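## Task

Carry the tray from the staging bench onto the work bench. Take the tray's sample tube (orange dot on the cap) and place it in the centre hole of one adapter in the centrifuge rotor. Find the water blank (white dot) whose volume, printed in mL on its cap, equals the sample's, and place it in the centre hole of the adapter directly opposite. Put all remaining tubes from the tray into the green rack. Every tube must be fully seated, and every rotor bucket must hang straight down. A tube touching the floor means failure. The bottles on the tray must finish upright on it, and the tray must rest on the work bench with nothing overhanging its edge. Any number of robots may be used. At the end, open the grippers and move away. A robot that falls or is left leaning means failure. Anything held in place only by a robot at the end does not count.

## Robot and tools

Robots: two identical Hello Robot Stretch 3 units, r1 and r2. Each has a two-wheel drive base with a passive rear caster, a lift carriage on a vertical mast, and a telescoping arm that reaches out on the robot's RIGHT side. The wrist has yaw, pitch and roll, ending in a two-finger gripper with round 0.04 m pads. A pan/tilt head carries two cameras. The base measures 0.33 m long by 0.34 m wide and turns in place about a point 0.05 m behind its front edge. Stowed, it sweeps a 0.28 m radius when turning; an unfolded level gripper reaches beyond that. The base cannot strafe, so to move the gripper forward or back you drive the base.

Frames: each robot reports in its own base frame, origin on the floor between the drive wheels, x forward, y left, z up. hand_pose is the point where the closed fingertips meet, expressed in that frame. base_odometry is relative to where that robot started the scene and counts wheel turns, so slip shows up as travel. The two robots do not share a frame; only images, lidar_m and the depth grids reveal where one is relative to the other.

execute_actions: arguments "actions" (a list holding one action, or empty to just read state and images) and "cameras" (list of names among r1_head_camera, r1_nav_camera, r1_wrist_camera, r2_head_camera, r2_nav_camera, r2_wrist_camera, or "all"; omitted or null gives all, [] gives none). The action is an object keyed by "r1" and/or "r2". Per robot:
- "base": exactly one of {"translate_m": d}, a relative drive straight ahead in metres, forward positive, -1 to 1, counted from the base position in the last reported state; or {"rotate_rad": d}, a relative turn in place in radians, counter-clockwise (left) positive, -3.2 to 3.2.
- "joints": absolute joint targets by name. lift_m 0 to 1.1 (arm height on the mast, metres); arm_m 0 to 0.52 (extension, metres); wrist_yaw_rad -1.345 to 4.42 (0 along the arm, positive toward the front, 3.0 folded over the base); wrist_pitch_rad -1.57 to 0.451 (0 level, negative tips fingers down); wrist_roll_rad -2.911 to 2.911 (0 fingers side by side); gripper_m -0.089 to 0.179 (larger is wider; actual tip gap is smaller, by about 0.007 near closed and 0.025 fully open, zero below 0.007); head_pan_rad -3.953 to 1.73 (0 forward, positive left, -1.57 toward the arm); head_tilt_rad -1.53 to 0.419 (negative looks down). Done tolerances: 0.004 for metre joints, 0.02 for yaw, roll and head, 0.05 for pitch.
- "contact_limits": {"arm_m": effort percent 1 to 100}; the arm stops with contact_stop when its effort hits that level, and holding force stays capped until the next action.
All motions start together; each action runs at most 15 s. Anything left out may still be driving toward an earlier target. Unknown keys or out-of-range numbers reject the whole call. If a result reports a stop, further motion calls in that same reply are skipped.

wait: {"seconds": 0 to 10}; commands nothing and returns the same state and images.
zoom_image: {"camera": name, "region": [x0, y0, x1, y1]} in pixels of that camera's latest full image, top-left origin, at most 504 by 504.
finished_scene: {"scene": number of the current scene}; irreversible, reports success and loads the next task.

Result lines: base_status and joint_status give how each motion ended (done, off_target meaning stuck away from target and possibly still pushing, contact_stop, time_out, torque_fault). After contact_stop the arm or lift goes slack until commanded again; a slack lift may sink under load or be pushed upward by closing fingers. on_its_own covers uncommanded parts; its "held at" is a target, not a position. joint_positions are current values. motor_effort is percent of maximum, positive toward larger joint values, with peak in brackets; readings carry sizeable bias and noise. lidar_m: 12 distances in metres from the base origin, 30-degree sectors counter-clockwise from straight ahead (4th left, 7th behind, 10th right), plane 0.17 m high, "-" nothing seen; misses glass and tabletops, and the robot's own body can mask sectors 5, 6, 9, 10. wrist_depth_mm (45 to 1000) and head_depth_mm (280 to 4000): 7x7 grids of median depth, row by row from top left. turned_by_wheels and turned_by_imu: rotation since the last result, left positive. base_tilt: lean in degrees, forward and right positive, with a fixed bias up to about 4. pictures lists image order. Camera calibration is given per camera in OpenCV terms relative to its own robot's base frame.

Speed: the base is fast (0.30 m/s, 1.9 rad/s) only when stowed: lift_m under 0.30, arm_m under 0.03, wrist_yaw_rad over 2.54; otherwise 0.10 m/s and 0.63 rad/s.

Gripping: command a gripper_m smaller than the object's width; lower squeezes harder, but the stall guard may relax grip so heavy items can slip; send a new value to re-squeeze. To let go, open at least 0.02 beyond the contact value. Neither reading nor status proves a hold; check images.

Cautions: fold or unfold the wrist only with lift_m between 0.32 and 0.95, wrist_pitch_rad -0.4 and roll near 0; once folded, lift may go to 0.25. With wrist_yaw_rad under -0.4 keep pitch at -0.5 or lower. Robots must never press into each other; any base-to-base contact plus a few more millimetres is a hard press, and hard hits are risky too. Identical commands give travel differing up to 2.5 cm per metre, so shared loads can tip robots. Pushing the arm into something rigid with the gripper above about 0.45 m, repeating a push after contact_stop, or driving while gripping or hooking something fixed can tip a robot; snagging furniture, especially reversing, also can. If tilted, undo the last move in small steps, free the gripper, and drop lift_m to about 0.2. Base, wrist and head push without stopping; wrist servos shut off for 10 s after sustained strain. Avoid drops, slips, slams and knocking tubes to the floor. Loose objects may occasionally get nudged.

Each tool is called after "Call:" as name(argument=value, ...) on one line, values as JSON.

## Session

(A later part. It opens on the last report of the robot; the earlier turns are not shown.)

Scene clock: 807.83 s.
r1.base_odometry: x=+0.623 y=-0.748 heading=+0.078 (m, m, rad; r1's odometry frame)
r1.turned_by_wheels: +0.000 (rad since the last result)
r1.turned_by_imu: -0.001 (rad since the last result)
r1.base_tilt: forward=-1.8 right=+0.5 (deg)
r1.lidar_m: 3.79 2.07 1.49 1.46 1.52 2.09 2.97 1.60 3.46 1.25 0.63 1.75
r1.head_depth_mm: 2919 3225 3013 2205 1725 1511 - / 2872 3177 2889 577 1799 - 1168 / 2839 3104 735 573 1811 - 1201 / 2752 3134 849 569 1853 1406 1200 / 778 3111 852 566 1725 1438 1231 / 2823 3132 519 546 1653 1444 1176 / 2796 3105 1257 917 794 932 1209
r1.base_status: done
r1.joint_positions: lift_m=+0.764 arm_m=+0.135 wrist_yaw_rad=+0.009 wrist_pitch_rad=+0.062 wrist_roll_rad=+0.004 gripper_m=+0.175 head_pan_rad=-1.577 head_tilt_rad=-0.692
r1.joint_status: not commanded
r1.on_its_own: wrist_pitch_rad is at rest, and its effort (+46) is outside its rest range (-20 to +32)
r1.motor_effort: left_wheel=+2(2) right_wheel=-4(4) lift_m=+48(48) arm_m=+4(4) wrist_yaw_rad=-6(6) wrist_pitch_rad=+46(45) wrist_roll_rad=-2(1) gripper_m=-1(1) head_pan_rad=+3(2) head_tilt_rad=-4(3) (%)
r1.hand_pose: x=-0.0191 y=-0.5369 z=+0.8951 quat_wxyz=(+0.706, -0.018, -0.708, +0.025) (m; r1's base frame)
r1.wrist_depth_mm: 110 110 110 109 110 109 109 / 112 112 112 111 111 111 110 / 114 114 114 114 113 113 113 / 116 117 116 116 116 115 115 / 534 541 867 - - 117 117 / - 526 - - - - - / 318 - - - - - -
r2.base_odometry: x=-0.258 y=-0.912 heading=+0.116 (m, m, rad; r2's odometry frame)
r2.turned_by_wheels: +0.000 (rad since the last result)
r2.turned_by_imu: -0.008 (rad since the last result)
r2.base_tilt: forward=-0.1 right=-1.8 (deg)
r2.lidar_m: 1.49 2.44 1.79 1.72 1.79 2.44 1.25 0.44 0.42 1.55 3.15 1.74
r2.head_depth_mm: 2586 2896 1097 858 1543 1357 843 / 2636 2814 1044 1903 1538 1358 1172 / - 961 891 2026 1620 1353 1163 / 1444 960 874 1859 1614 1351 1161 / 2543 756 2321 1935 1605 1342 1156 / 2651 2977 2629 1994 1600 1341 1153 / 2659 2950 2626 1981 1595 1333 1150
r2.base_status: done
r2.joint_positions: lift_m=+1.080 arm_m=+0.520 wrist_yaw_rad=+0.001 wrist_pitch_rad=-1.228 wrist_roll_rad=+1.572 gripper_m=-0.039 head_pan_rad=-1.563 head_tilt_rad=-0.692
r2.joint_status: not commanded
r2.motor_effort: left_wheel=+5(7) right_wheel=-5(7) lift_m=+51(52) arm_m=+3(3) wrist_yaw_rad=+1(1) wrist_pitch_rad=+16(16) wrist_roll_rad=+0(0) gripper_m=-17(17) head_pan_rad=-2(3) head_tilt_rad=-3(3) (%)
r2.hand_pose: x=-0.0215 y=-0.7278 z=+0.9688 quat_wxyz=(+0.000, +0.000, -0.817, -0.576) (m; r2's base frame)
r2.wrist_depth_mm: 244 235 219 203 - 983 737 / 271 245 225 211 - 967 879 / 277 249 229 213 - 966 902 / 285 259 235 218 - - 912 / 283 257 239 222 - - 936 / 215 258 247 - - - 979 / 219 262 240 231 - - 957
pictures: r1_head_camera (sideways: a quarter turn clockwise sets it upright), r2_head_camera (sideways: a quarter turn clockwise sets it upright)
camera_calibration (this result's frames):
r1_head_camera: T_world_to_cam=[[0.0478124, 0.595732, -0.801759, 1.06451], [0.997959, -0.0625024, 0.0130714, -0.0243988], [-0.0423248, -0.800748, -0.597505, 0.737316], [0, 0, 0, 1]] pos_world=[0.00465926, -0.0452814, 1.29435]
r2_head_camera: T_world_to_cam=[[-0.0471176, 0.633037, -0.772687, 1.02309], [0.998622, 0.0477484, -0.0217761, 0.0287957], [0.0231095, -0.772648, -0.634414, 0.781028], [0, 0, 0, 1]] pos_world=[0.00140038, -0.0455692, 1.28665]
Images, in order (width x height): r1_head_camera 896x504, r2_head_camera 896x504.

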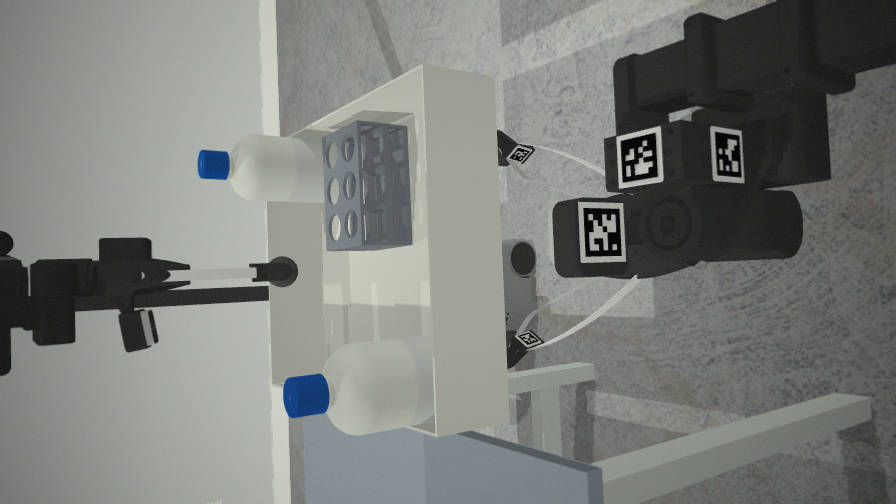

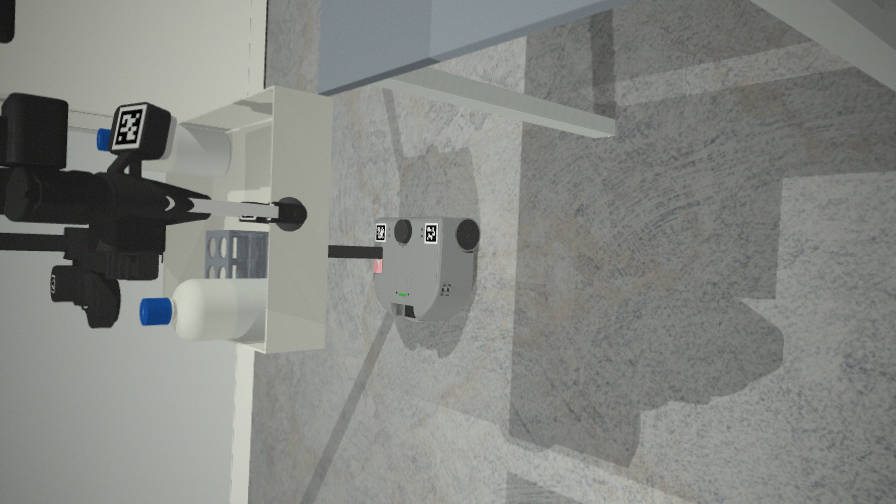

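Works. r2 lags slightly.

Call:
execute_actions(actions=[{"r1":{"base":{"translate_m":-0.985}},"r2":{"base":{"translate_m":1}}}], cameras=["r1_head_camera"])

Call:
execute_actions(actions=[{"r1":{"base":{"translate_m":-0.97}},"r2":{"base":{"translate_m":0.98}}}], cameras=["r1_head_camera","r2_nav_camera","r1_nav_camera"])

Scene clock: 822.23 s.
r1.base_odometry: x=-0.358 y=-0.826 heading=+0.078 (m, m, rad; r1's odometry frame)
r1.turned_by_wheels: +0.000 (rad since the last result)
r1.turned_by_imu: -0.002 (rad since the last result)
r1.base_tilt: forward=-1.5 right=+0.6 (deg)
r1.lidar_m: 2.74 2.03 1.52 1.47 1.53 2.08 2.19 1.74 0.76 1.55 1.76 1.37
r1.head_depth_mm: 2864 3181 2624 1969 1646 1510 - / 2871 3172 2718 575 1741 - 1174 / 2883 3042 739 570 1806 - 1197 / 772 3137 848 576 1834 1410 1196 / 1452 3043 851 562 1702 1440 1234 / 2835 3101 522 546 1758 1441 1229 / 2803 3093 3119 2238 1748 1451 1231
r1.base_status: done
r1.joint_positions: lift_m=+0.764 arm_m=+0.135 wrist_yaw_rad=+0.002 wrist_pitch_rad=+0.059 wrist_roll_rad=+0.002 gripper_m=+0.175 head_pan_rad=-1.577 head_tilt_rad=-0.692
r1.joint_status: not commanded
r1.on_its_own: wrist_pitch_rad is at rest, and its effort (+47) is outside its rest range (-20 to +32)
r1.motor_effort: left_wheel=+1(2) right_wheel=-1(7) lift_m=+48(48) arm_m=+4(4) wrist_yaw_rad=-1(8) wrist_pitch_rad=+47(47) wrist_roll_rad=-1(2) gripper_m=-1(2) head_pan_rad=+3(2) head_tilt_rad=-4(5) (%)
r1.hand_pose: x=-0.0208 y=-0.5369 z=+0.8943 quat_wxyz=(+0.706, -0.020, -0.707, +0.022) (m; r1's base frame)
r1.wrist_depth_mm: 107 107 107 107 107 108 107 / 109 109 109 109 109 109 109 / 112 112 112 111 112 111 111 / 114 114 114 114 113 113 114 / - - - - - 116 116 / - - - - - - 521 / - - - - - - -
r2.base_odometry: x=+0.735 y=-0.796 heading=+0.116 (m, m, rad; r2's odometry frame)
r2.turned_by_wheels: +0.000 (rad since the last result)
r2.turned_by_imu: -0.007 (rad since the last result)
r2.base_tilt: forward=+0.0 right=-2.1 (deg)
r2.lidar_m: 1.19 2.46 1.79 1.72 1.79 2.43 1.31 1.32 3.16 1.54 1.05 0.55
r2.head_depth_mm: 2593 2921 2680 2026 1625 1362 1172 / 2674 2838 2341 2037 1624 1351 1170 / - 956 896 2017 1612 1354 1166 / 1432 963 875 1856 1627 1351 1160 / 2577 754 808 1928 1606 1349 1158 / 2633 2944 2638 1997 1597 1346 1156 / 2653 2974 2621 1843 1513 1336 1156
r2.base_status: done
r2.joint_positions: lift_m=+1.080 arm_m=+0.520 wrist_yaw_rad=+0.003 wrist_pitch_rad=-1.241 wrist_roll_rad=+1.568 gripper_m=-0.039 head_pan_rad=-1.563 head_tilt_rad=-0.692
r2.joint_status: not commanded
r2.motor_effort: left_wheel=+4(11) right_wheel=-2(6) lift_m=+51(52) arm_m=+3(3) wrist_yaw_rad=-2(3) wrist_pitch_rad=+23(23) wrist_roll_rad=+2(2) gripper_m=-18(18) head_pan_rad=-2(2) head_tilt_rad=-3(4) (%)
r2.hand_pose: x=-0.0214 y=-0.7246 z=+0.9680 quat_wxyz=(+0.002, +0.002, -0.813, -0.582) (m; r2's base frame)
r2.wrist_depth_mm: 245 231 218 202 - 935 922 / 264 245 222 209 - 987 892 / 272 251 228 212 - 991 957 / 276 255 233 217 - - 966 / 280 252 239 222 - - 926 / 214 255 246 - - - 941 / 217 257 240 228 - - 984
pictures: r1_head_camera (sideways: a quarter turn clockwise sets it upright)
camera_calibration (this result's frames):
r1_head_camera: T_world_to_cam=[[0.0478124, 0.595732, -0.801759, 1.06451], [0.997959, -0.0625026, 0.0130714, -0.0243988], [-0.0423249, -0.800748, -0.597505, 0.737316], [0, 0, 0, 1]] pos_world=[0.00465925, -0.0452814, 1.29435]
Images, in order (width x height): r1_head_camera 896x504.

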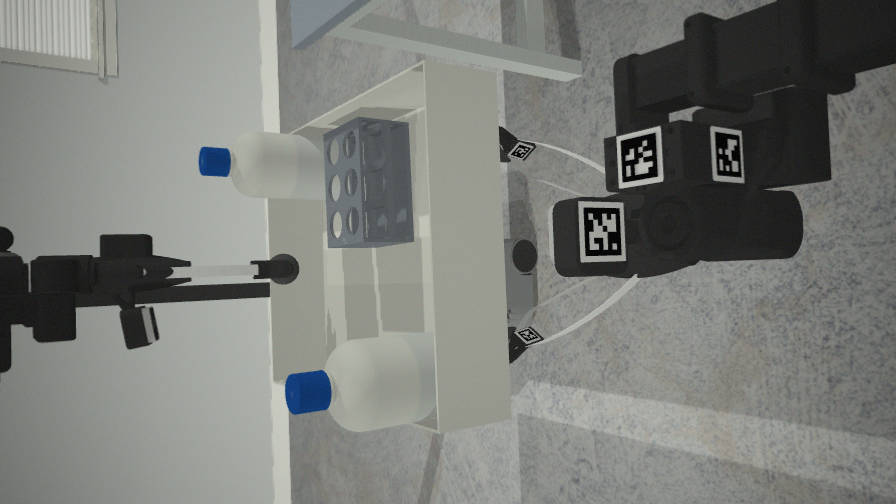

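Scene clock: 833.40 s.
r1.base_odometry: x=-1.326 y=-0.902 heading=+0.079 (m, m, rad; r1's odometry frame)
r1.turned_by_wheels: +0.000 (rad since the last result)
r1.turned_by_imu: -0.003 (rad since the last result)
r1.base_tilt: forward=-1.5 right=+0.7 (deg)
r1.lidar_m: 2.29 2.08 1.52 1.47 1.53 2.08 3.06 1.11 1.27 1.22 0.72 2.30
r1.head_depth_mm: 2909 3212 1236 903 784 1503 - / 2866 3167 1123 570 759 - 1170 / 2845 3058 738 578 760 - 1199 / 1272 3089 853 572 763 1405 1201 / 1446 3104 855 555 766 1443 1229 / 2792 3105 522 539 766 1449 1228 / 2802 3101 1259 915 767 1449 1230
r1.base_status: done
r1.joint_positions: lift_m=+0.764 arm_m=+0.135 wrist_yaw_rad=-0.005 wrist_pitch_rad=+0.054 wrist_roll_rad=+0.002 gripper_m=+0.175 head_pan_rad=-1.577 head_tilt_rad=-0.692
r1.joint_status: not commanded
r1.on_its_own: wrist_pitch_rad is at rest, and its effort (+50) is outside its rest range (-20 to +32)
r1.motor_effort: left_wheel=+0(1) right_wheel=-1(5) lift_m=+48(48) arm_m=+4(4) wrist_yaw_rad=+3(3) wrist_pitch_rad=+50(49) wrist_roll_rad=-1(1) gripper_m=-2(2) head_pan_rad=+2(3) head_tilt_rad=-5(5) (%)
r1.hand_pose: x=-0.0226 y=-0.5368 z=+0.8931 quat_wxyz=(+0.706, -0.021, -0.707, +0.017) (m; r1's base frame)
r1.wrist_depth_mm: 102 102 103 103 103 104 104 / 104 104 105 105 106 106 106 / 106 107 107 107 108 108 108 / 109 109 109 110 110 110 111 / 538 111 489 503 112 113 113 / - 379 392 400 411 418 437 / 281 288 295 298 303 309 299
r2.base_odometry: x=+1.709 y=-0.683 heading=+0.116 (m, m, rad; r2's odometry frame)
r2.turned_by_wheels: +0.000 (rad since the last result)
r2.turned_by_imu: -0.005 (rad since the last result)
r2.base_tilt: forward=-0.3 right=-2.0 (deg)
r2.lidar_m: 1.40 2.48 1.80 1.73 1.79 2.43 2.28 0.44 0.32 0.31 0.32 0.43
r2.head_depth_mm: 2553 2926 2708 783 663 554 1150 / 2644 2808 956 821 663 552 1144 / - 949 899 821 659 551 1140 / 1415 993 877 816 656 548 1158 / 2506 741 759 811 653 546 1154 / 2622 2963 1066 809 652 544 1152 / 2621 3003 1053 777 647 544 1154
r2.base_status: done
r2.joint_positions: lift_m=+1.080 arm_m=+0.520 wrist_yaw_rad=+0.003 wrist_pitch_rad=-1.263 wrist_roll_rad=+1.566 gripper_m=-0.039 head_pan_rad=-1.563 head_tilt_rad=-0.692
r2.joint_status: not commanded
r2.on_its_own: wrist_pitch_rad is at rest, and its effort (+35) is outside its rest range (-20 to +32)
r2.motor_effort: left_wheel=+3(10) right_wheel=-2(5) lift_m=+51(52) arm_m=+3(3) wrist_yaw_rad=-1(3) wrist_pitch_rad=+35(35) wrist_roll_rad=+2(2) gripper_m=-19(19) head_pan_rad=-2(2) head_tilt_rad=-2(3) (%)
r2.hand_pose: x=-0.0214 y=-0.7190 z=+0.9667 quat_wxyz=(+0.003, +0.002, -0.807, -0.591) (m; r2's base frame)
r2.wrist_depth_mm: 239 229 215 204 323 304 286 / 259 238 221 208 336 313 293 / 265 244 227 213 335 312 294 / 274 252 232 216 347 318 302 / 273 251 237 221 350 323 303 / 208 249 241 - 354 331 309 / 211 254 242 230 365 335 317
pictures: r1_head_camera (sideways: a quarter turn clockwise sets it upright), r1_nav_camera (sideways: a quarter turn counterclockwise sets it upright), r2_nav_camera (sideways: a quarter turn counterclockwise sets it upright)
camera_calibration (this result's frames):
r1_head_camera: T_world_to_cam=[[0.0478125, 0.595732, -0.801759, 1.06451], [0.997959, -0.0625027, 0.0130714, -0.0243988], [-0.042325, -0.800748, -0.597505, 0.737316], [0, 0, 0, 1]] pos_world=[0.00465924, -0.0452814, 1.29435]
r1_nav_camera: T_world_to_cam=[[0.0265904, -0.619442, 0.784592, -0.984842], [-0.998746, -0.0497668, -0.00544312, 0.0604289], [0.0424183, -0.783463, -0.619989, 0.758259], [0, 0, 0, 1]] pos_world=[0.0543763, -0.0129772, 1.24314]
r2_nav_camera: T_world_to_cam=[[0.0208074, -0.599209, 0.800322, -0.997376], [-0.999376, 0.0103788, 0.0337533, 0.0230013], [-0.0285316, -0.800526, -0.598619, 0.748692], [0, 0, 0, 1]] pos_world=[0.0651012, 0.00147203, 1.24563]
Images, in order (width x height): r1_head_camera 896x504, r1_nav_camera 672x504, r2_nav_camera 672x504.

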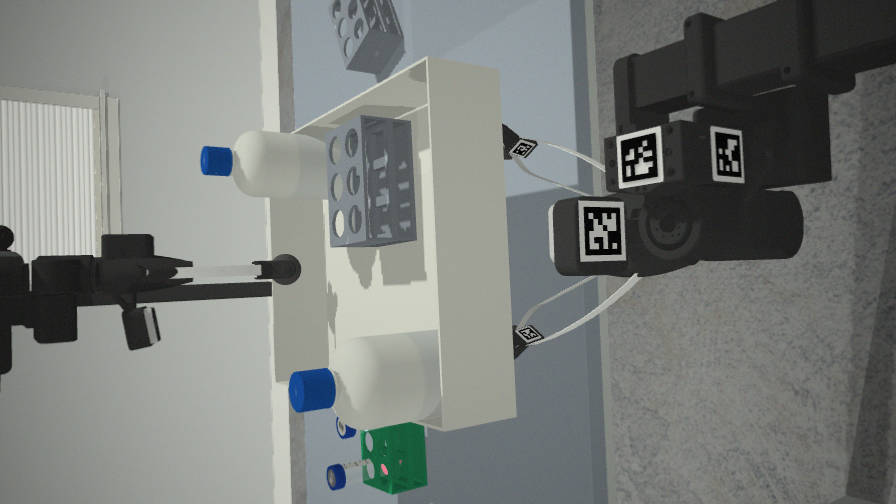

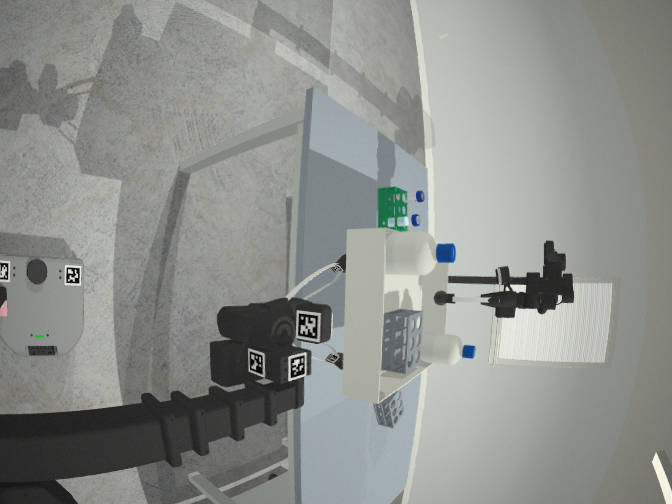

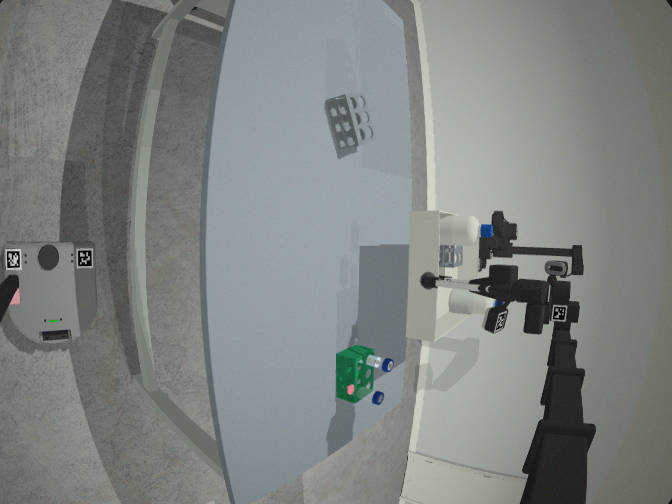

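Call:
execute_actions(actions=[{"r1":{"base":{"translate_m":-0.04},"joints":{"arm_m":0.108}},"r2":{"base":{"translate_m":0.04}}}], cameras=[])

Call:
execute_actions(actions=[{"r1":{"joints":{"lift_m":0.625}},"r2":{"joints":{"lift_m":0.94}}}], cameras=["r1_head_camera","r1_wrist_camera"])

Call:
execute_actions(actions=[{"r1":{"joints":{"lift_m":0.565}},"r2":{"joints":{"lift_m":0.929}}}], cameras=["r1_head_camera"])

Call:
execute_actions(actions=[{"r1":{"joints":{"arm_m":0.0}},"r2":{"joints":{"arm_m":0.40}}}], cameras=["r1_head_camera","r2_head_camera"])

Scene clock: 840.77 s.
r1.base_odometry: x=-1.365 y=-0.905 heading=+0.079 (m, m, rad; r1's odometry frame)
r1.turned_by_wheels: +0.000 (rad since the last result)
r1.turned_by_imu: +0.000 (rad since the last result)
r1.base_tilt: forward=-1.6 right=+0.6 (deg)
r1.lidar_m: 2.34 2.08 1.53 1.47 1.52 2.09 3.01 1.08 1.27 1.22 0.75 2.34
r1.head_depth_mm: 2900 3224 1234 870 785 1511 - / 2830 3154 1026 552 785 - - / 2843 3119 707 546 762 - 1176 / 1266 3102 831 645 739 1407 1200 / 1440 3109 836 539 740 1443 1222 / 2815 3124 497 514 742 1444 1227 / 2785 3077 1258 917 769 1446 1231
r1.base_status: done
r1.joint_positions: lift_m=+0.764 arm_m=+0.109 wrist_yaw_rad=-0.001 wrist_pitch_rad=+0.063 wrist_roll_rad=+0.002 gripper_m=+0.175 head_pan_rad=-1.577 head_tilt_rad=-0.692
r1.joint_status: all done
r1.on_its_own: wrist_pitch_rad is at rest, and its effort (+45) is outside its rest range (-20 to +32)
r1.motor_effort: left_wheel=+1(2) right_wheel=-3(5) lift_m=+47(48) arm_m=-7(7) wrist_yaw_rad=+1(3) wrist_pitch_rad=+45(49) wrist_roll_rad=-1(0) gripper_m=+1(1) head_pan_rad=+3(3) head_tilt_rad=-6(5) (%)
r1.hand_pose: x=-0.0216 y=-0.5108 z=+0.8954 quat_wxyz=(+0.706, -0.022, -0.707, +0.022) (m; r1's base frame)
r1.wrist_depth_mm: 106 106 106 106 107 107 107 / 108 108 108 109 109 109 108 / 110 110 110 111 111 111 111 / 112 112 113 113 113 113 113 / 565 517 505 519 534 115 116 / - 391 399 409 423 425 463 / 288 295 299 304 309 317 310
r2.base_odometry: x=+1.749 y=-0.678 heading=+0.116 (m, m, rad; r2's odometry frame)
r2.turned_by_wheels: +0.000 (rad since the last result)
r2.turned_by_imu: +0.000 (rad since the last result)
r2.base_tilt: forward=+0.0 right=-1.9 (deg)
r2.lidar_m: 1.40 2.48 1.80 1.73 1.79 2.43 2.31 0.44 0.32 0.31 0.32 0.43
r2.head_depth_mm: 2605 2918 2730 777 663 553 1150 / 2610 2823 960 825 660 552 1144 / - 973 891 820 657 550 1139 / 1426 1002 763 818 655 549 1159 / 2530 762 941 811 652 546 1156 / 2632 2946 1065 805 653 546 1155 / 2606 2941 1056 770 649 543 1155
r2.base_status: done
r2.joint_positions: lift_m=+1.080 arm_m=+0.520 wrist_yaw_rad=+0.003 wrist_pitch_rad=-1.203 wrist_roll_rad=+1.566 gripper_m=-0.039 head_pan_rad=-1.563 head_tilt_rad=-0.692
r2.joint_status: not commanded
r2.motor_effort: left_wheel=+5(9) right_wheel=-4(6) lift_m=+51(51) arm_m=+2(3) wrist_yaw_rad=-2(2) wrist_pitch_rad=+2(35) wrist_roll_rad=+1(2) gripper_m=-15(19) head_pan_rad=-2(2) head_tilt_rad=-3(3) (%)
r2.hand_pose: x=-0.0214 y=-0.7341 z=+0.9704 quat_wxyz=(+0.003, +0.002, -0.824, -0.566) (m; r2's base frame)
r2.wrist_depth_mm: 238 241 221 204 328 305 280 / 281 252 227 210 333 308 285 / 286 259 233 215 339 315 288 / 298 263 239 217 344 315 294 / 295 261 245 225 345 319 298 / 222 261 253 - 350 325 302 / 237 252 243 234 364 334 309
pictures: none
No camera images: the call's "cameras" was empty. Leave "cameras" out to get every camera's image.

Scene clock: 842.87 s.
r1.base_odometry: x=-1.365 y=-0.905 heading=+0.079 (m, m, rad; r1's odometry frame)
r1.turned_by_wheels: +0.000 (rad since the last result)
r1.turned_by_imu: +0.000 (rad since the last result)
r1.base_tilt: forward=-1.7 right=+0.8 (deg)
r1.lidar_m: 2.33 2.08 1.52 1.47 1.52 2.08 3.02 1.08 1.27 1.22 0.74 2.34
r1.head_depth_mm: 2874 3191 1237 905 784 1435 1222 / 2870 3122 1235 873 704 1430 - / 2868 3152 1247 786 714 1436 - / 2838 844 1130 886 637 1512 1209 / 1344 1652 1256 891 617 1439 1231 / 2793 3131 1257 881 612 1440 1229 / 2819 3109 1262 918 770 1454 1236
r1.base_status: not commanded
r1.joint_positions: lift_m=+0.625 arm_m=+0.109 wrist_yaw_rad=-0.001 wrist_pitch_rad=+0.066 wrist_roll_rad=+0.002 gripper_m=+0.175 head_pan_rad=-1.577 head_tilt_rad=-0.692
r1.joint_status: all done
r1.on_its_own: wrist_pitch_rad is at rest, and its effort (+44) is outside its rest range (-20 to +32)
r1.motor_effort: left_wheel=+1(2) right_wheel=-2(3) lift_m=+36(40) arm_m=-6(6) wrist_yaw_rad=+0(0) wrist_pitch_rad=+44(45) wrist_roll_rad=-1(1) gripper_m=+0(1) head_pan_rad=+2(3) head_tilt_rad=-4(5) (%)
r1.hand_pose: x=-0.0216 y=-0.5108 z=+0.7565 quat_wxyz=(+0.706, -0.023, -0.707, +0.023) (m; r1's base frame)
r1.wrist_depth_mm: 106 106 106 107 107 107 108 / 108 108 109 109 109 109 109 / 110 110 110 111 111 111 111 / 112 113 113 113 113 113 113 / 197 195 197 197 196 116 115 / - 247 243 242 243 241 242 / - - - - - - -
r2.base_odometry: x=+1.749 y=-0.678 heading=+0.116 (m, m, rad; r2's odometry frame)
r2.turned_by_wheels: +0.000 (rad since the last result)
r2.turned_by_imu: +0.000 (rad since the last result)
r2.base_tilt: forward=-0.1 right=-1.9 (deg)
r2.lidar_m: 1.40 2.48 1.80 1.73 1.79 2.43 2.31 0.44 0.32 0.31 0.32 0.43
r2.head_depth_mm: 2577 2819 - 782 663 553 1147 / 2599 3029 1044 824 659 552 1145 / 2542 - 1007 818 657 549 1141 / 2586 1504 941 812 654 548 1162 / 2607 2966 853 810 653 547 1156 / 2606 2959 1060 808 650 545 1156 / 2638 2954 1061 770 648 542 1157
r2.base_status: not commanded
r2.joint_positions: lift_m=+0.940 arm_m=+0.520 wrist_yaw_rad=+0.003 wrist_pitch_rad=-1.203 wrist_roll_rad=+1.566 gripper_m=-0.039 head_pan_rad=-1.563 head_tilt_rad=-0.692
r2.joint_status: all done
r2.motor_effort: left_wheel=+5(4) right_wheel=-4(4) lift_m=+38(43) arm_m=+2(2) wrist_yaw_rad=-1(1) wrist_pitch_rad=+2(2) wrist_roll_rad=+2(2) gripper_m=-15(15) head_pan_rad=-3(2) head_tilt_rad=-4(2) (%)
r2.hand_pose: x=-0.0213 y=-0.7342 z=+0.8309 quat_wxyz=(+0.003, +0.002, -0.824, -0.566) (m; r2's base frame)
r2.wrist_depth_mm: 242 238 221 205 199 184 171 / 278 250 228 210 202 186 172 / 285 257 233 214 206 189 176 / 293 264 236 220 209 193 178 / 293 262 242 222 211 194 181 / 220 261 253 - 214 200 183 / 237 253 244 229 223 204 186
pictures: r1_head_camera (sideways: a quarter turn clockwise sets it upright), r1_wrist_camera
camera_calibration (this result's frames):
r1_head_camera: T_world_to_cam=[[0.0478125, 0.595732, -0.801759, 1.06451], [0.997959, -0.0625027, 0.0130714, -0.0243988], [-0.042325, -0.800748, -0.597505, 0.737316], [0, 0, 0, 1]] pos_world=[0.00465924, -0.0452814, 1.29435]
r1_wrist_camera: T_world_to_cam=[[-0.999044, -0.0120179, 0.0420345, -0.0631114], [-0.0432773, 0.135575, -0.989821, 0.842275], [0.00619671, -0.990694, -0.135966, -0.239178], [0, 0, 0, 1]] pos_world=[-0.0251175, -0.351903, 0.803834]
Images, in order (width x height): r1_head_camera 896x504, r1_wrist_camera 644x364.

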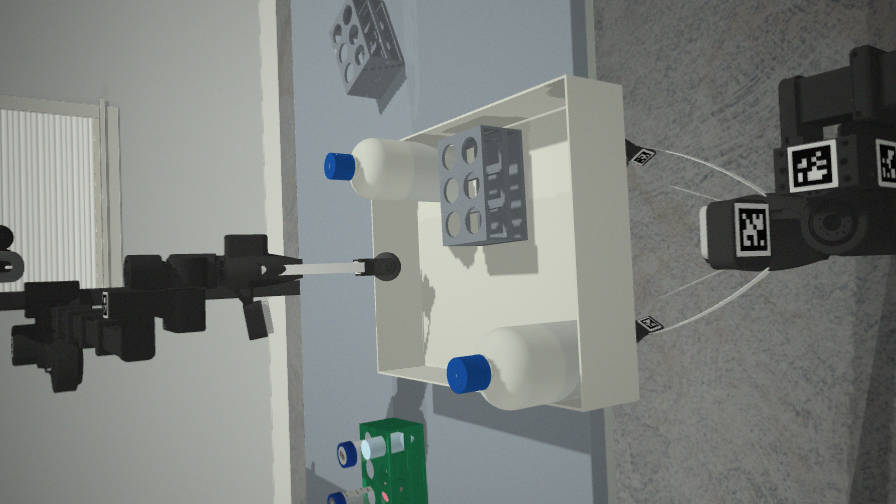

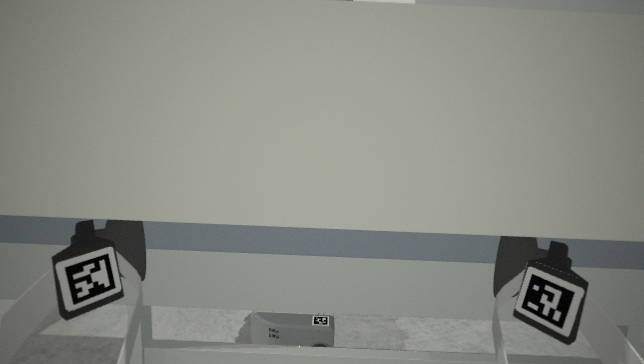

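Scene clock: 844.23 s.
r1.base_odometry: x=-1.365 y=-0.905 heading=+0.079 (m, m, rad; r1's odometry frame)
r1.turned_by_wheels: +0.000 (rad since the last result)
r1.turned_by_imu: +0.000 (rad since the last result)
r1.base_tilt: forward=-1.6 right=+0.5 (deg)
r1.lidar_m: 2.33 2.08 1.52 1.47 1.53 2.08 3.00 1.08 1.27 1.22 0.75 2.35
r1.head_depth_mm: 2892 3194 1233 907 784 1436 1226 / 2863 3183 1239 907 705 1434 1264 / 2863 3172 1239 800 711 1444 1278 / 2850 3013 1126 904 714 1477 1200 / 1354 818 1247 907 618 1436 1229 / 2774 3091 1260 913 616 1443 1230 / 2784 3091 1263 916 770 1443 1235
r1.base_status: not commanded
r1.joint_positions: lift_m=+0.565 arm_m=+0.108 wrist_yaw_rad=+0.000 wrist_pitch_rad=+0.129 wrist_roll_rad=+0.002 gripper_m=+0.175 head_pan_rad=-1.577 head_tilt_rad=-0.692
r1.joint_status: all done
r1.motor_effort: left_wheel=+1(2) right_wheel=-2(2) lift_m=+29(33) arm_m=-4(6) wrist_yaw_rad=+0(0) wrist_pitch_rad=+11(43) wrist_roll_rad=+0(1) gripper_m=+0(0) head_pan_rad=+4(3) head_tilt_rad=-4(4) (%)
r1.hand_pose: x=-0.0215 y=-0.5105 z=+0.7130 quat_wxyz=(+0.705, -0.045, -0.706, +0.045) (m; r1's base frame)
r1.wrist_depth_mm: 112 111 112 112 112 112 112 / 113 113 113 113 113 113 113 / 193 114 114 114 115 115 115 / 235 196 196 194 195 194 195 / 237 237 238 237 238 235 236 / - - - - - - 892 / - - - - - - -
r2.base_odometry: x=+1.749 y=-0.678 heading=+0.116 (m, m, rad; r2's odometry frame)
r2.turned_by_wheels: +0.000 (rad since the last result)
r2.turned_by_imu: +0.000 (rad since the last result)
r2.base_tilt: forward=-0.2 right=-2.0 (deg)
r2.lidar_m: 1.40 2.48 1.80 1.73 1.80 2.43 2.32 0.44 0.32 0.31 0.32 0.43
r2.head_depth_mm: 2583 2853 - 786 664 554 1150 / 2606 - 1021 821 661 552 1144 / 2587 - 1031 819 658 550 1138 / 2553 1539 960 811 656 549 1160 / 2615 2892 864 811 653 546 1158 / 2635 2964 1067 809 650 545 1148 / 2615 2963 1057 769 649 543 1153
r2.base_status: not commanded
r2.joint_positions: lift_m=+0.929 arm_m=+0.520 wrist_yaw_rad=+0.003 wrist_pitch_rad=-1.203 wrist_roll_rad=+1.566 gripper_m=-0.039 head_pan_rad=-1.563 head_tilt_rad=-0.692
r2.joint_status: all done
r2.motor_effort: left_wheel=+4(5) right_wheel=-2(3) lift_m=+31(37) arm_m=+2(2) wrist_yaw_rad=-2(2) wrist_pitch_rad=+2(2) wrist_roll_rad=+1(1) gripper_m=-15(15) head_pan_rad=-2(3) head_tilt_rad=-3(4) (%)
r2.hand_pose: x=-0.0213 y=-0.7342 z=+0.8201 quat_wxyz=(+0.003, +0.002, -0.824, -0.566) (m; r2's base frame)
r2.wrist_depth_mm: 240 241 221 199 189 176 163 / 284 255 230 202 192 177 165 / 294 260 235 206 197 182 167 / 298 267 240 210 200 184 169 / 300 263 247 216 203 188 173 / 234 259 253 - 203 189 176 / 237 250 241 222 212 193 178
pictures: r1_head_camera (sideways: a quarter turn clockwise sets it upright)
camera_calibration (this result's frames):
r1_head_camera: T_world_to_cam=[[0.0478124, 0.595732, -0.801759, 1.06451], [0.997959, -0.0625026, 0.0130714, -0.0243988], [-0.0423249, -0.800748, -0.597505, 0.737316], [0, 0, 0, 1]] pos_world=[0.00465925, -0.0452814, 1.29435]
Images, in order (width x height): r1_head_camera 896x504.

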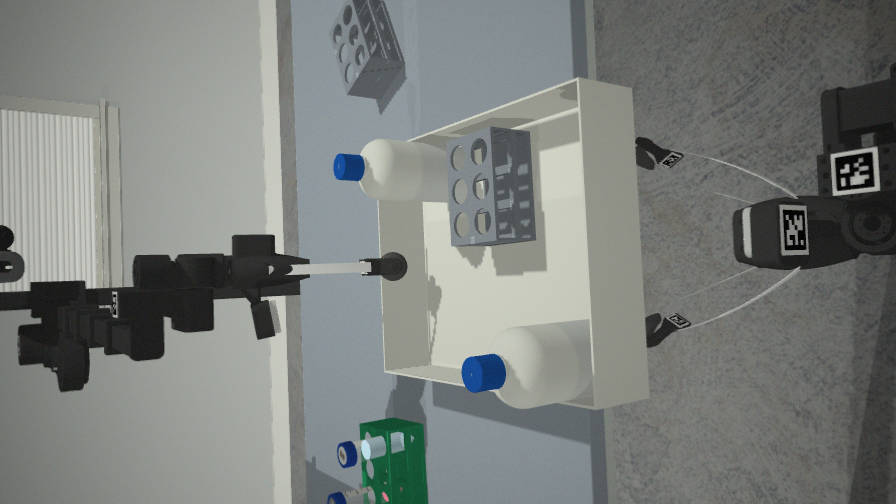

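Scene clock: 846.37 s.
r1.base_odometry: x=-1.365 y=-0.905 heading=+0.079 (m, m, rad; r1's odometry frame)
r1.turned_by_wheels: +0.000 (rad since the last result)
r1.turned_by_imu: +0.000 (rad since the last result)
r1.base_tilt: forward=-1.6 right=+0.7 (deg)
r1.lidar_m: 2.33 2.08 1.52 1.47 1.52 2.09 3.01 1.07 1.27 1.22 0.75 2.35
r1.head_depth_mm: 2860 3222 1234 903 785 1427 1223 / 2844 3195 1238 903 785 1436 1226 / 2850 3216 1179 859 738 1431 1224 / 2802 3004 1187 909 729 1441 1250 / 1347 1649 1253 843 727 1460 1225 / 2743 3094 1253 851 744 1448 1229 / 2787 3105 1260 915 768 1453 1230
r1.base_status: not commanded
r1.joint_positions: lift_m=+0.565 arm_m=+0.002 wrist_yaw_rad=+0.000 wrist_pitch_rad=+0.129 wrist_roll_rad=+0.002 gripper_m=+0.175 head_pan_rad=-1.577 head_tilt_rad=-0.692
r1.joint_status: all done
joint sent to its limit — the command would take r1.arm_m past its lower limit, so that joint was sent only as far as its limit.
r1.motor_effort: left_wheel=+1(1) right_wheel=-2(2) lift_m=+29(29) arm_m=-4(5) wrist_yaw_rad=+1(0) wrist_pitch_rad=+10(11) wrist_roll_rad=+0(1) gripper_m=+0(1) head_pan_rad=+3(3) head_tilt_rad=-5(5) (%)
r1.hand_pose: x=-0.0215 y=-0.4043 z=+0.7131 quat_wxyz=(+0.705, -0.045, -0.706, +0.045) (m; r1's base frame)
r1.wrist_depth_mm: - - 369 - - - - / - - 337 729 - - - / - 704 340 333 340 - - / 342 341 340 343 301 342 302 / - - - 345 346 344 343 / - - - - - - - / - - - - - - -
r2.base_odometry: x=+1.749 y=-0.678 heading=+0.116 (m, m, rad; r2's odometry frame)
r2.turned_by_wheels: +0.000 (rad since the last result)
r2.turned_by_imu: +0.000 (rad since the last result)
r2.base_tilt: forward=-0.1 right=-1.9 (deg)
r2.lidar_m: 1.40 2.49 1.80 1.73 1.79 2.44 2.31 0.44 0.32 0.31 0.32 0.43
r2.head_depth_mm: 2580 2882 - 827 665 555 1153 / 2596 2821 1038 780 661 552 1146 / 2598 - - 766 658 549 1140 / 2565 1546 1034 759 654 548 1154 / 2629 2905 1015 758 653 547 1157 / 2628 2927 1065 806 651 547 1151 / 2631 2954 1056 770 649 543 1149
r2.base_status: not commanded
r2.joint_positions: lift_m=+0.929 arm_m=+0.401 wrist_yaw_rad=+0.001 wrist_pitch_rad=-1.199 wrist_roll_rad=+1.567 gripper_m=-0.039 head_pan_rad=-1.563 head_tilt_rad=-0.692
r2.joint_status: all done
r2.motor_effort: left_wheel=+4(4) right_wheel=-3(2) lift_m=+32(32) arm_m=-6(5) wrist_yaw_rad=-2(1) wrist_pitch_rad=+0(2) wrist_roll_rad=+1(2) gripper_m=-16(16) head_pan_rad=-2(2) head_tilt_rad=-3(3) (%)
r2.hand_pose: x=-0.0214 y=-0.6160 z=+0.8203 quat_wxyz=(+0.002, +0.001, -0.825, -0.564) (m; r2's base frame)
r2.wrist_depth_mm: 249 244 223 200 190 174 163 / 287 256 231 203 194 178 164 / 293 263 235 207 196 180 167 / 302 269 240 210 200 183 169 / 297 265 247 213 202 186 171 / 239 258 256 - 203 189 175 / 239 252 238 222 213 193 178
pictures: r1_head_camera (sideways: a quarter turn clockwise sets it upright), r2_head_camera (sideways: a quarter turn clockwise sets it upright)
camera_calibration (this result's frames):
r1_head_camera: T_world_to_cam=[[0.0478125, 0.595732, -0.801759, 1.06451], [0.997959, -0.0625027, 0.0130714, -0.0243988], [-0.042325, -0.800748, -0.597505, 0.737316], [0, 0, 0, 1]] pos_world=[0.00465924, -0.0452814, 1.29435]
r2_head_camera: T_world_to_cam=[[-0.0471176, 0.633037, -0.772687, 1.02309], [0.998622, 0.0477485, -0.0217761, 0.0287957], [0.0231096, -0.772648, -0.634414, 0.781028], [0, 0, 0, 1]] pos_world=[0.00140039, -0.0455692, 1.28665]
Images, in order (width x height): r1_head_camera 896x504, r2_head_camera 896x504.

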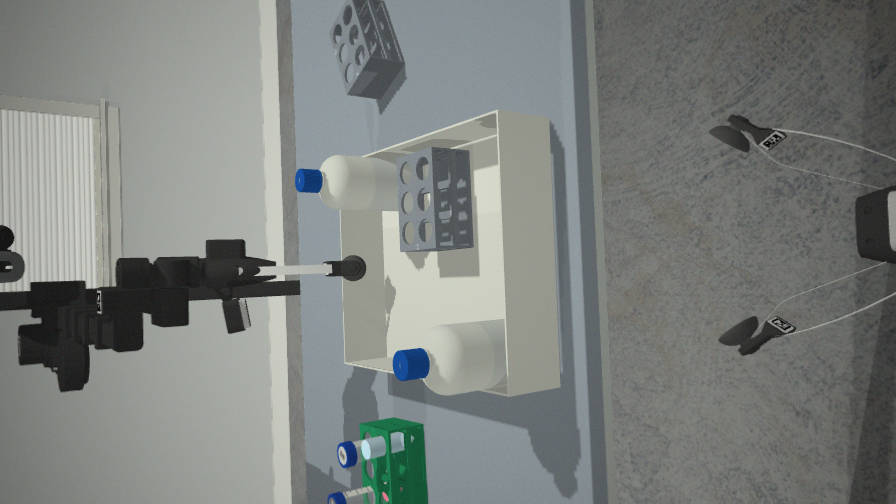

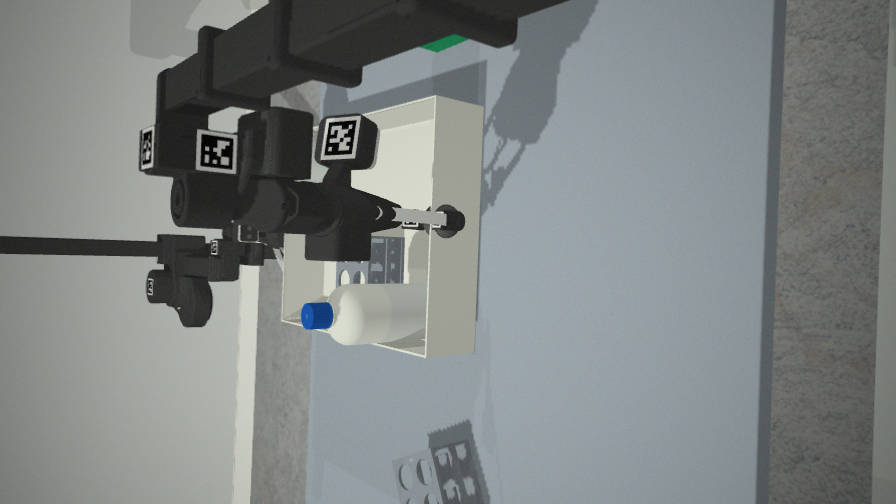

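Call:
execute_actions(actions=[{"r2":{"joints":{"gripper_m":0.05}}}], cameras=[])

Call:
execute_actions(actions=[{"r2":{"joints":{"lift_m":1.02}}}], cameras=[])

Call:
execute_actions(actions=[{"r2":{"joints":{"arm_m":0.02}}}], cameras=["r1_head_camera"])

Call:
finished_scene(scene=1)

Scene clock: 851.70 s.
r1.base_odometry: x=-1.365 y=-0.905 heading=+0.079 (m, m, rad; r1's odometry frame)
r1.turned_by_wheels: +0.000 (rad since the last result)
r1.turned_by_imu: +0.000 (rad since the last result)
r1.base_tilt: forward=-1.7 right=+0.6 (deg)
r1.lidar_m: 2.34 2.08 1.52 1.47 1.52 2.10 3.01 1.07 1.27 1.22 0.74 2.34
r1.head_depth_mm: 2900 3191 1237 903 784 1430 1221 / 2892 3175 1245 905 785 1438 1223 / 2855 3174 1182 863 737 1444 1227 / 2813 2995 1179 907 729 1443 1247 / 1350 1659 1254 845 724 1463 1234 / 2748 3117 1259 851 744 1445 1225 / 2831 3110 1259 918 768 1450 1234
r1.base_status: not commanded
r1.joint_positions: lift_m=+0.565 arm_m=+0.002 wrist_yaw_rad=+0.000 wrist_pitch_rad=+0.129 wrist_roll_rad=+0.002 gripper_m=+0.175 head_pan_rad=-1.577 head_tilt_rad=-0.692
r1.joint_status: not commanded
r1.motor_effort: left_wheel=+1(1) right_wheel=-2(2) lift_m=+29(29) arm_m=-4(4) wrist_yaw_rad=+1(1) wrist_pitch_rad=+10(10) wrist_roll_rad=-1(0) gripper_m=-1(0) head_pan_rad=+3(3) head_tilt_rad=-5(6) (%)
r1.hand_pose: x=-0.0215 y=-0.4043 z=+0.7131 quat_wxyz=(+0.705, -0.045, -0.706, +0.045) (m; r1's base frame)
r1.wrist_depth_mm: - - 369 - - - - / - - 336 726 - - - / - 702 342 338 334 - - / 343 344 342 340 300 340 300 / - 975 - 343 347 345 341 / - - - - - - - / - - - - - - -
r2.base_odometry: x=+1.749 y=-0.678 heading=+0.116 (m, m, rad; r2's odometry frame)
r2.turned_by_wheels: +0.000 (rad since the last result)
r2.turned_by_imu: +0.000 (rad since the last result)
r2.base_tilt: forward=-0.1 right=-2.0 (deg)
r2.lidar_m: 1.40 2.49 1.80 1.73 1.79 2.44 2.31 0.44 0.32 0.31 0.32 0.43
r2.head_depth_mm: 2577 2859 - 827 662 554 1148 / 2593 2820 1042 783 661 552 1144 / 2587 - - 765 660 550 1145 / 2574 1552 1034 759 656 549 1160 / 2594 2891 1015 757 654 547 1153 / 2609 2975 1066 807 650 546 1147 / 2623 2982 1062 771 648 544 1150
r2.base_status: not commanded
r2.joint_positions: lift_m=+0.929 arm_m=+0.400 wrist_yaw_rad=+0.001 wrist_pitch_rad=-1.199 wrist_roll_rad=+1.567 gripper_m=+0.050 head_pan_rad=-1.563 head_tilt_rad=-0.692
r2.joint_status: all done
r2.motor_effort: left_wheel=+4(4) right_wheel=-3(3) lift_m=+33(33) arm_m=-4(5) wrist_yaw_rad=-2(1) wrist_pitch_rad=+0(0) wrist_roll_rad=+1(2) gripper_m=+1(81) head_pan_rad=-2(2) head_tilt_rad=-3(3) (%)
r2.hand_pose: x=-0.0214 y=-0.6159 z=+0.8203 quat_wxyz=(+0.002, +0.001, -0.825, -0.564) (m; r2's base frame)
r2.wrist_depth_mm: 247 246 225 199 190 175 163 / 287 256 231 203 194 179 165 / 298 263 238 207 197 180 167 / 305 269 241 210 200 184 170 / 300 265 250 214 200 187 173 / 239 261 - 220 - 190 175 / 237 249 236 222 213 192 177
pictures: none
No camera images: the call's "cameras" was empty. Leave "cameras" out to get every camera's image.

Scene clock: 853.37 s.
r1.base_odometry: x=-1.365 y=-0.905 heading=+0.079 (m, m, rad; r1's odometry frame)
r1.turned_by_wheels: +0.000 (rad since the last result)
r1.turned_by_imu: +0.000 (rad since the last result)
r1.base_tilt: forward=-1.6 right=+0.4 (deg)
r1.lidar_m: 2.33 2.08 1.53 1.47 1.53 2.09 3.02 1.07 1.27 1.22 0.75 2.35
r1.head_depth_mm: 2891 3198 1237 903 784 1431 1225 / 2886 3182 1238 907 782 1435 1223 / 2815 3175 1182 861 737 1431 1221 / 2752 3110 1190 906 729 1430 1245 / 876 3083 1257 844 724 1461 1229 / 2834 3114 1255 850 743 1449 1231 / 2792 3076 1260 918 768 1452 1230
r1.base_status: not commanded
r1.joint_positions: lift_m=+0.565 arm_m=+0.002 wrist_yaw_rad=+0.000 wrist_pitch_rad=+0.129 wrist_roll_rad=+0.002 gripper_m=+0.175 head_pan_rad=-1.577 head_tilt_rad=-0.692
r1.joint_status: not commanded
r1.motor_effort: left_wheel=+1(1) right_wheel=-2(2) lift_m=+29(29) arm_m=-4(4) wrist_yaw_rad=+1(0) wrist_pitch_rad=+10(10) wrist_roll_rad=-1(1) gripper_m=+0(0) head_pan_rad=+3(3) head_tilt_rad=-6(4) (%)
r1.hand_pose: x=-0.0215 y=-0.4043 z=+0.7131 quat_wxyz=(+0.705, -0.045, -0.706, +0.045) (m; r1's base frame)
r1.wrist_depth_mm: - - 372 - - - - / - - 336 - - - - / - 694 339 339 336 - - / 343 342 342 340 301 341 302 / - 986 - 344 342 346 347 / - - - - - - - / - - - - - - -
r2.base_odometry: x=+1.749 y=-0.678 heading=+0.116 (m, m, rad; r2's odometry frame)
r2.turned_by_wheels: +0.000 (rad since the last result)
r2.turned_by_imu: +0.000 (rad since the last result)
r2.base_tilt: forward=-0.2 right=-1.9 (deg)
r2.lidar_m: 1.40 2.49 1.81 1.73 1.79 2.43 2.31 0.44 0.32 0.31 0.32 0.43
r2.head_depth_mm: - 2992 2717 776 664 554 1145 / - 2966 1046 782 661 552 1143 / 2519 - 980 765 658 550 1138 / 2556 1549 1015 757 656 548 1158 / 2612 2889 1013 758 652 547 1156 / 2629 2974 1067 808 649 545 1155 / 2614 2967 1058 770 648 544 1152
r2.base_status: not commanded
r2.joint_positions: lift_m=+1.020 arm_m=+0.400 wrist_yaw_rad=+0.001 wrist_pitch_rad=-1.199 wrist_roll_rad=+1.567 gripper_m=+0.050 head_pan_rad=-1.563 head_tilt_rad=-0.692
r2.joint_status: all done
r2.motor_effort: left_wheel=+4(4) right_wheel=-3(3) lift_m=+46(46) arm_m=-4(4) wrist_yaw_rad=+0(1) wrist_pitch_rad=+0(0) wrist_roll_rad=+1(2) gripper_m=+1(1) head_pan_rad=-2(2) head_tilt_rad=-4(4) (%)
r2.hand_pose: x=-0.0214 y=-0.6159 z=+0.9109 quat_wxyz=(+0.002, +0.001, -0.825, -0.564) (m; r2's base frame)
r2.wrist_depth_mm: - 356 299 266 272 253 236 / 319 362 332 302 275 254 239 / 359 378 336 309 279 260 240 / 396 392 346 311 284 265 244 / 393 399 344 322 286 268 246 / 419 397 - 319 - 271 252 / - 343 234 307 307 273 254
pictures: none
No camera images: the call's "cameras" was empty. Leave "cameras" out to get every camera's image.

Scene clock: 857.37 s.
r1.base_odometry: x=-1.365 y=-0.905 heading=+0.079 (m, m, rad; r1's odometry frame)
r1.turned_by_wheels: +0.000 (rad since the last result)
r1.turned_by_imu: +0.000 (rad since the last result)
r1.base_tilt: forward=-1.6 right=+0.4 (deg)
r1.lidar_m: 2.33 2.08 1.52 1.47 1.52 2.09 3.01 1.08 1.27 1.22 0.75 2.35
r1.head_depth_mm: 2866 3206 1235 906 783 1437 1222 / 2889 3167 1241 906 784 1440 1223 / 2847 3186 1181 861 739 1437 1228 / 2716 3134 1250 904 729 1439 1255 / 2794 3132 1259 842 724 1461 1224 / 2790 3129 1265 852 742 1438 1230 / 2791 3116 1263 919 770 1445 1232
r1.base_status: not commanded
r1.joint_positions: lift_m=+0.565 arm_m=+0.002 wrist_yaw_rad=+0.000 wrist_pitch_rad=+0.129 wrist_roll_rad=+0.002 gripper_m=+0.175 head_pan_rad=-1.577 head_tilt_rad=-0.692
r1.joint_status: not commanded
r1.motor_effort: left_wheel=+1(1) right_wheel=-2(3) lift_m=+29(29) arm_m=-4(4) wrist_yaw_rad=+1(0) wrist_pitch_rad=+11(10) wrist_roll_rad=-1(0) gripper_m=+0(1) head_pan_rad=+3(3) head_tilt_rad=-5(5) (%)
r1.hand_pose: x=-0.0215 y=-0.4043 z=+0.7131 quat_wxyz=(+0.705, -0.045, -0.706, +0.045) (m; r1's base frame)
r1.wrist_depth_mm: - - 373 - - - - / - - 336 - - - - / - 698 338 339 338 - - / 344 344 342 340 300 341 302 / - - - 344 342 343 343 / - - - - - - - / - - - - - - -
r2.base_odometry: x=+1.749 y=-0.678 heading=+0.116 (m, m, rad; r2's odometry frame)
r2.turned_by_wheels: +0.000 (rad since the last result)
r2.turned_by_imu: +0.000 (rad since the last result)
r2.base_tilt: forward=+0.1 right=-2.1 (deg)
r2.lidar_m: 1.40 2.49 1.80 1.73 1.79 2.43 2.32 0.44 0.32 0.31 0.32 0.43
r2.head_depth_mm: 2588 2853 - - - 523 1151 / 2595 2920 - - - 527 1142 / 2574 2940 - - - - 1139 / 2555 1563 1031 759 693 525 1158 / 2622 2920 1012 760 653 535 1157 / 2608 2964 1065 809 650 545 1156 / 2639 2983 1060 770 648 545 1154
r2.base_status: not commanded
r2.joint_positions: lift_m=+1.020 arm_m=+0.020 wrist_yaw_rad=+0.001 wrist_pitch_rad=-1.199 wrist_roll_rad=+1.567 gripper_m=+0.050 head_pan_rad=-1.563 head_tilt_rad=-0.692
r2.joint_status: all done
r2.motor_effort: left_wheel=+4(4) right_wheel=-3(3) lift_m=+46(45) arm_m=-4(4) wrist_yaw_rad=-1(0) wrist_pitch_rad=+0(0) wrist_roll_rad=+1(2) gripper_m=+1(0) head_pan_rad=-2(2) head_tilt_rad=-3(3) (%)
r2.hand_pose: x=-0.0214 y=-0.2359 z=+0.9109 quat_wxyz=(+0.002, +0.001, -0.825, -0.564) (m; r2's base frame)
r2.wrist_depth_mm: 413 364 331 306 973 879 825 / 387 378 340 314 - 904 835 / 388 386 345 315 - - 833 / 398 398 351 326 - - 867 / 391 405 367 329 - 966 864 / 404 404 - 338 - 956 899 / 474 433 371 351 - 990 894
pictures: r1_head_camera (sideways: a quarter turn clockwise sets it upright)
camera_calibration (this result's frames):
r1_head_camera: T_world_to_cam=[[0.0478124, 0.595732, -0.801759, 1.06451], [0.997959, -0.0625026, 0.0130714, -0.0243988], [-0.0423249, -0.800748, -0.597505, 0.737316], [0, 0, 0, 1]] pos_world=[0.00465925, -0.0452814, 1.29435]
Images, in order (width x height): r1_head_camera 896x504.

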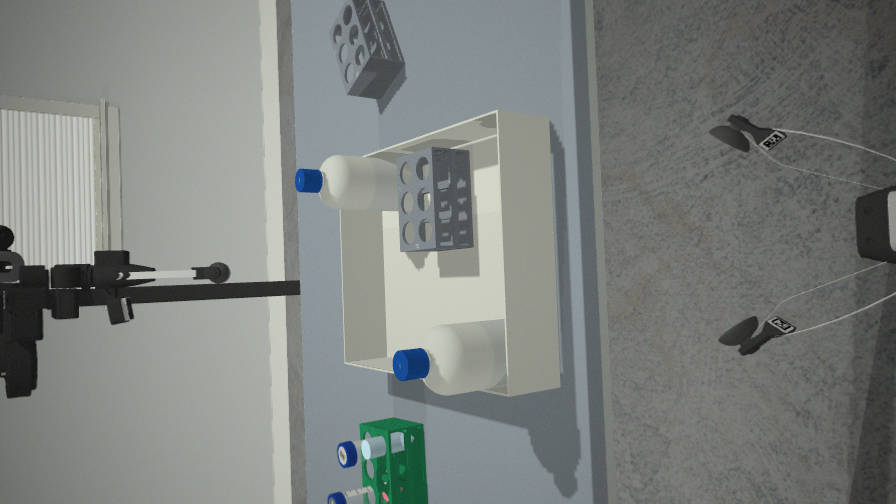

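The scene is finished: the task was done.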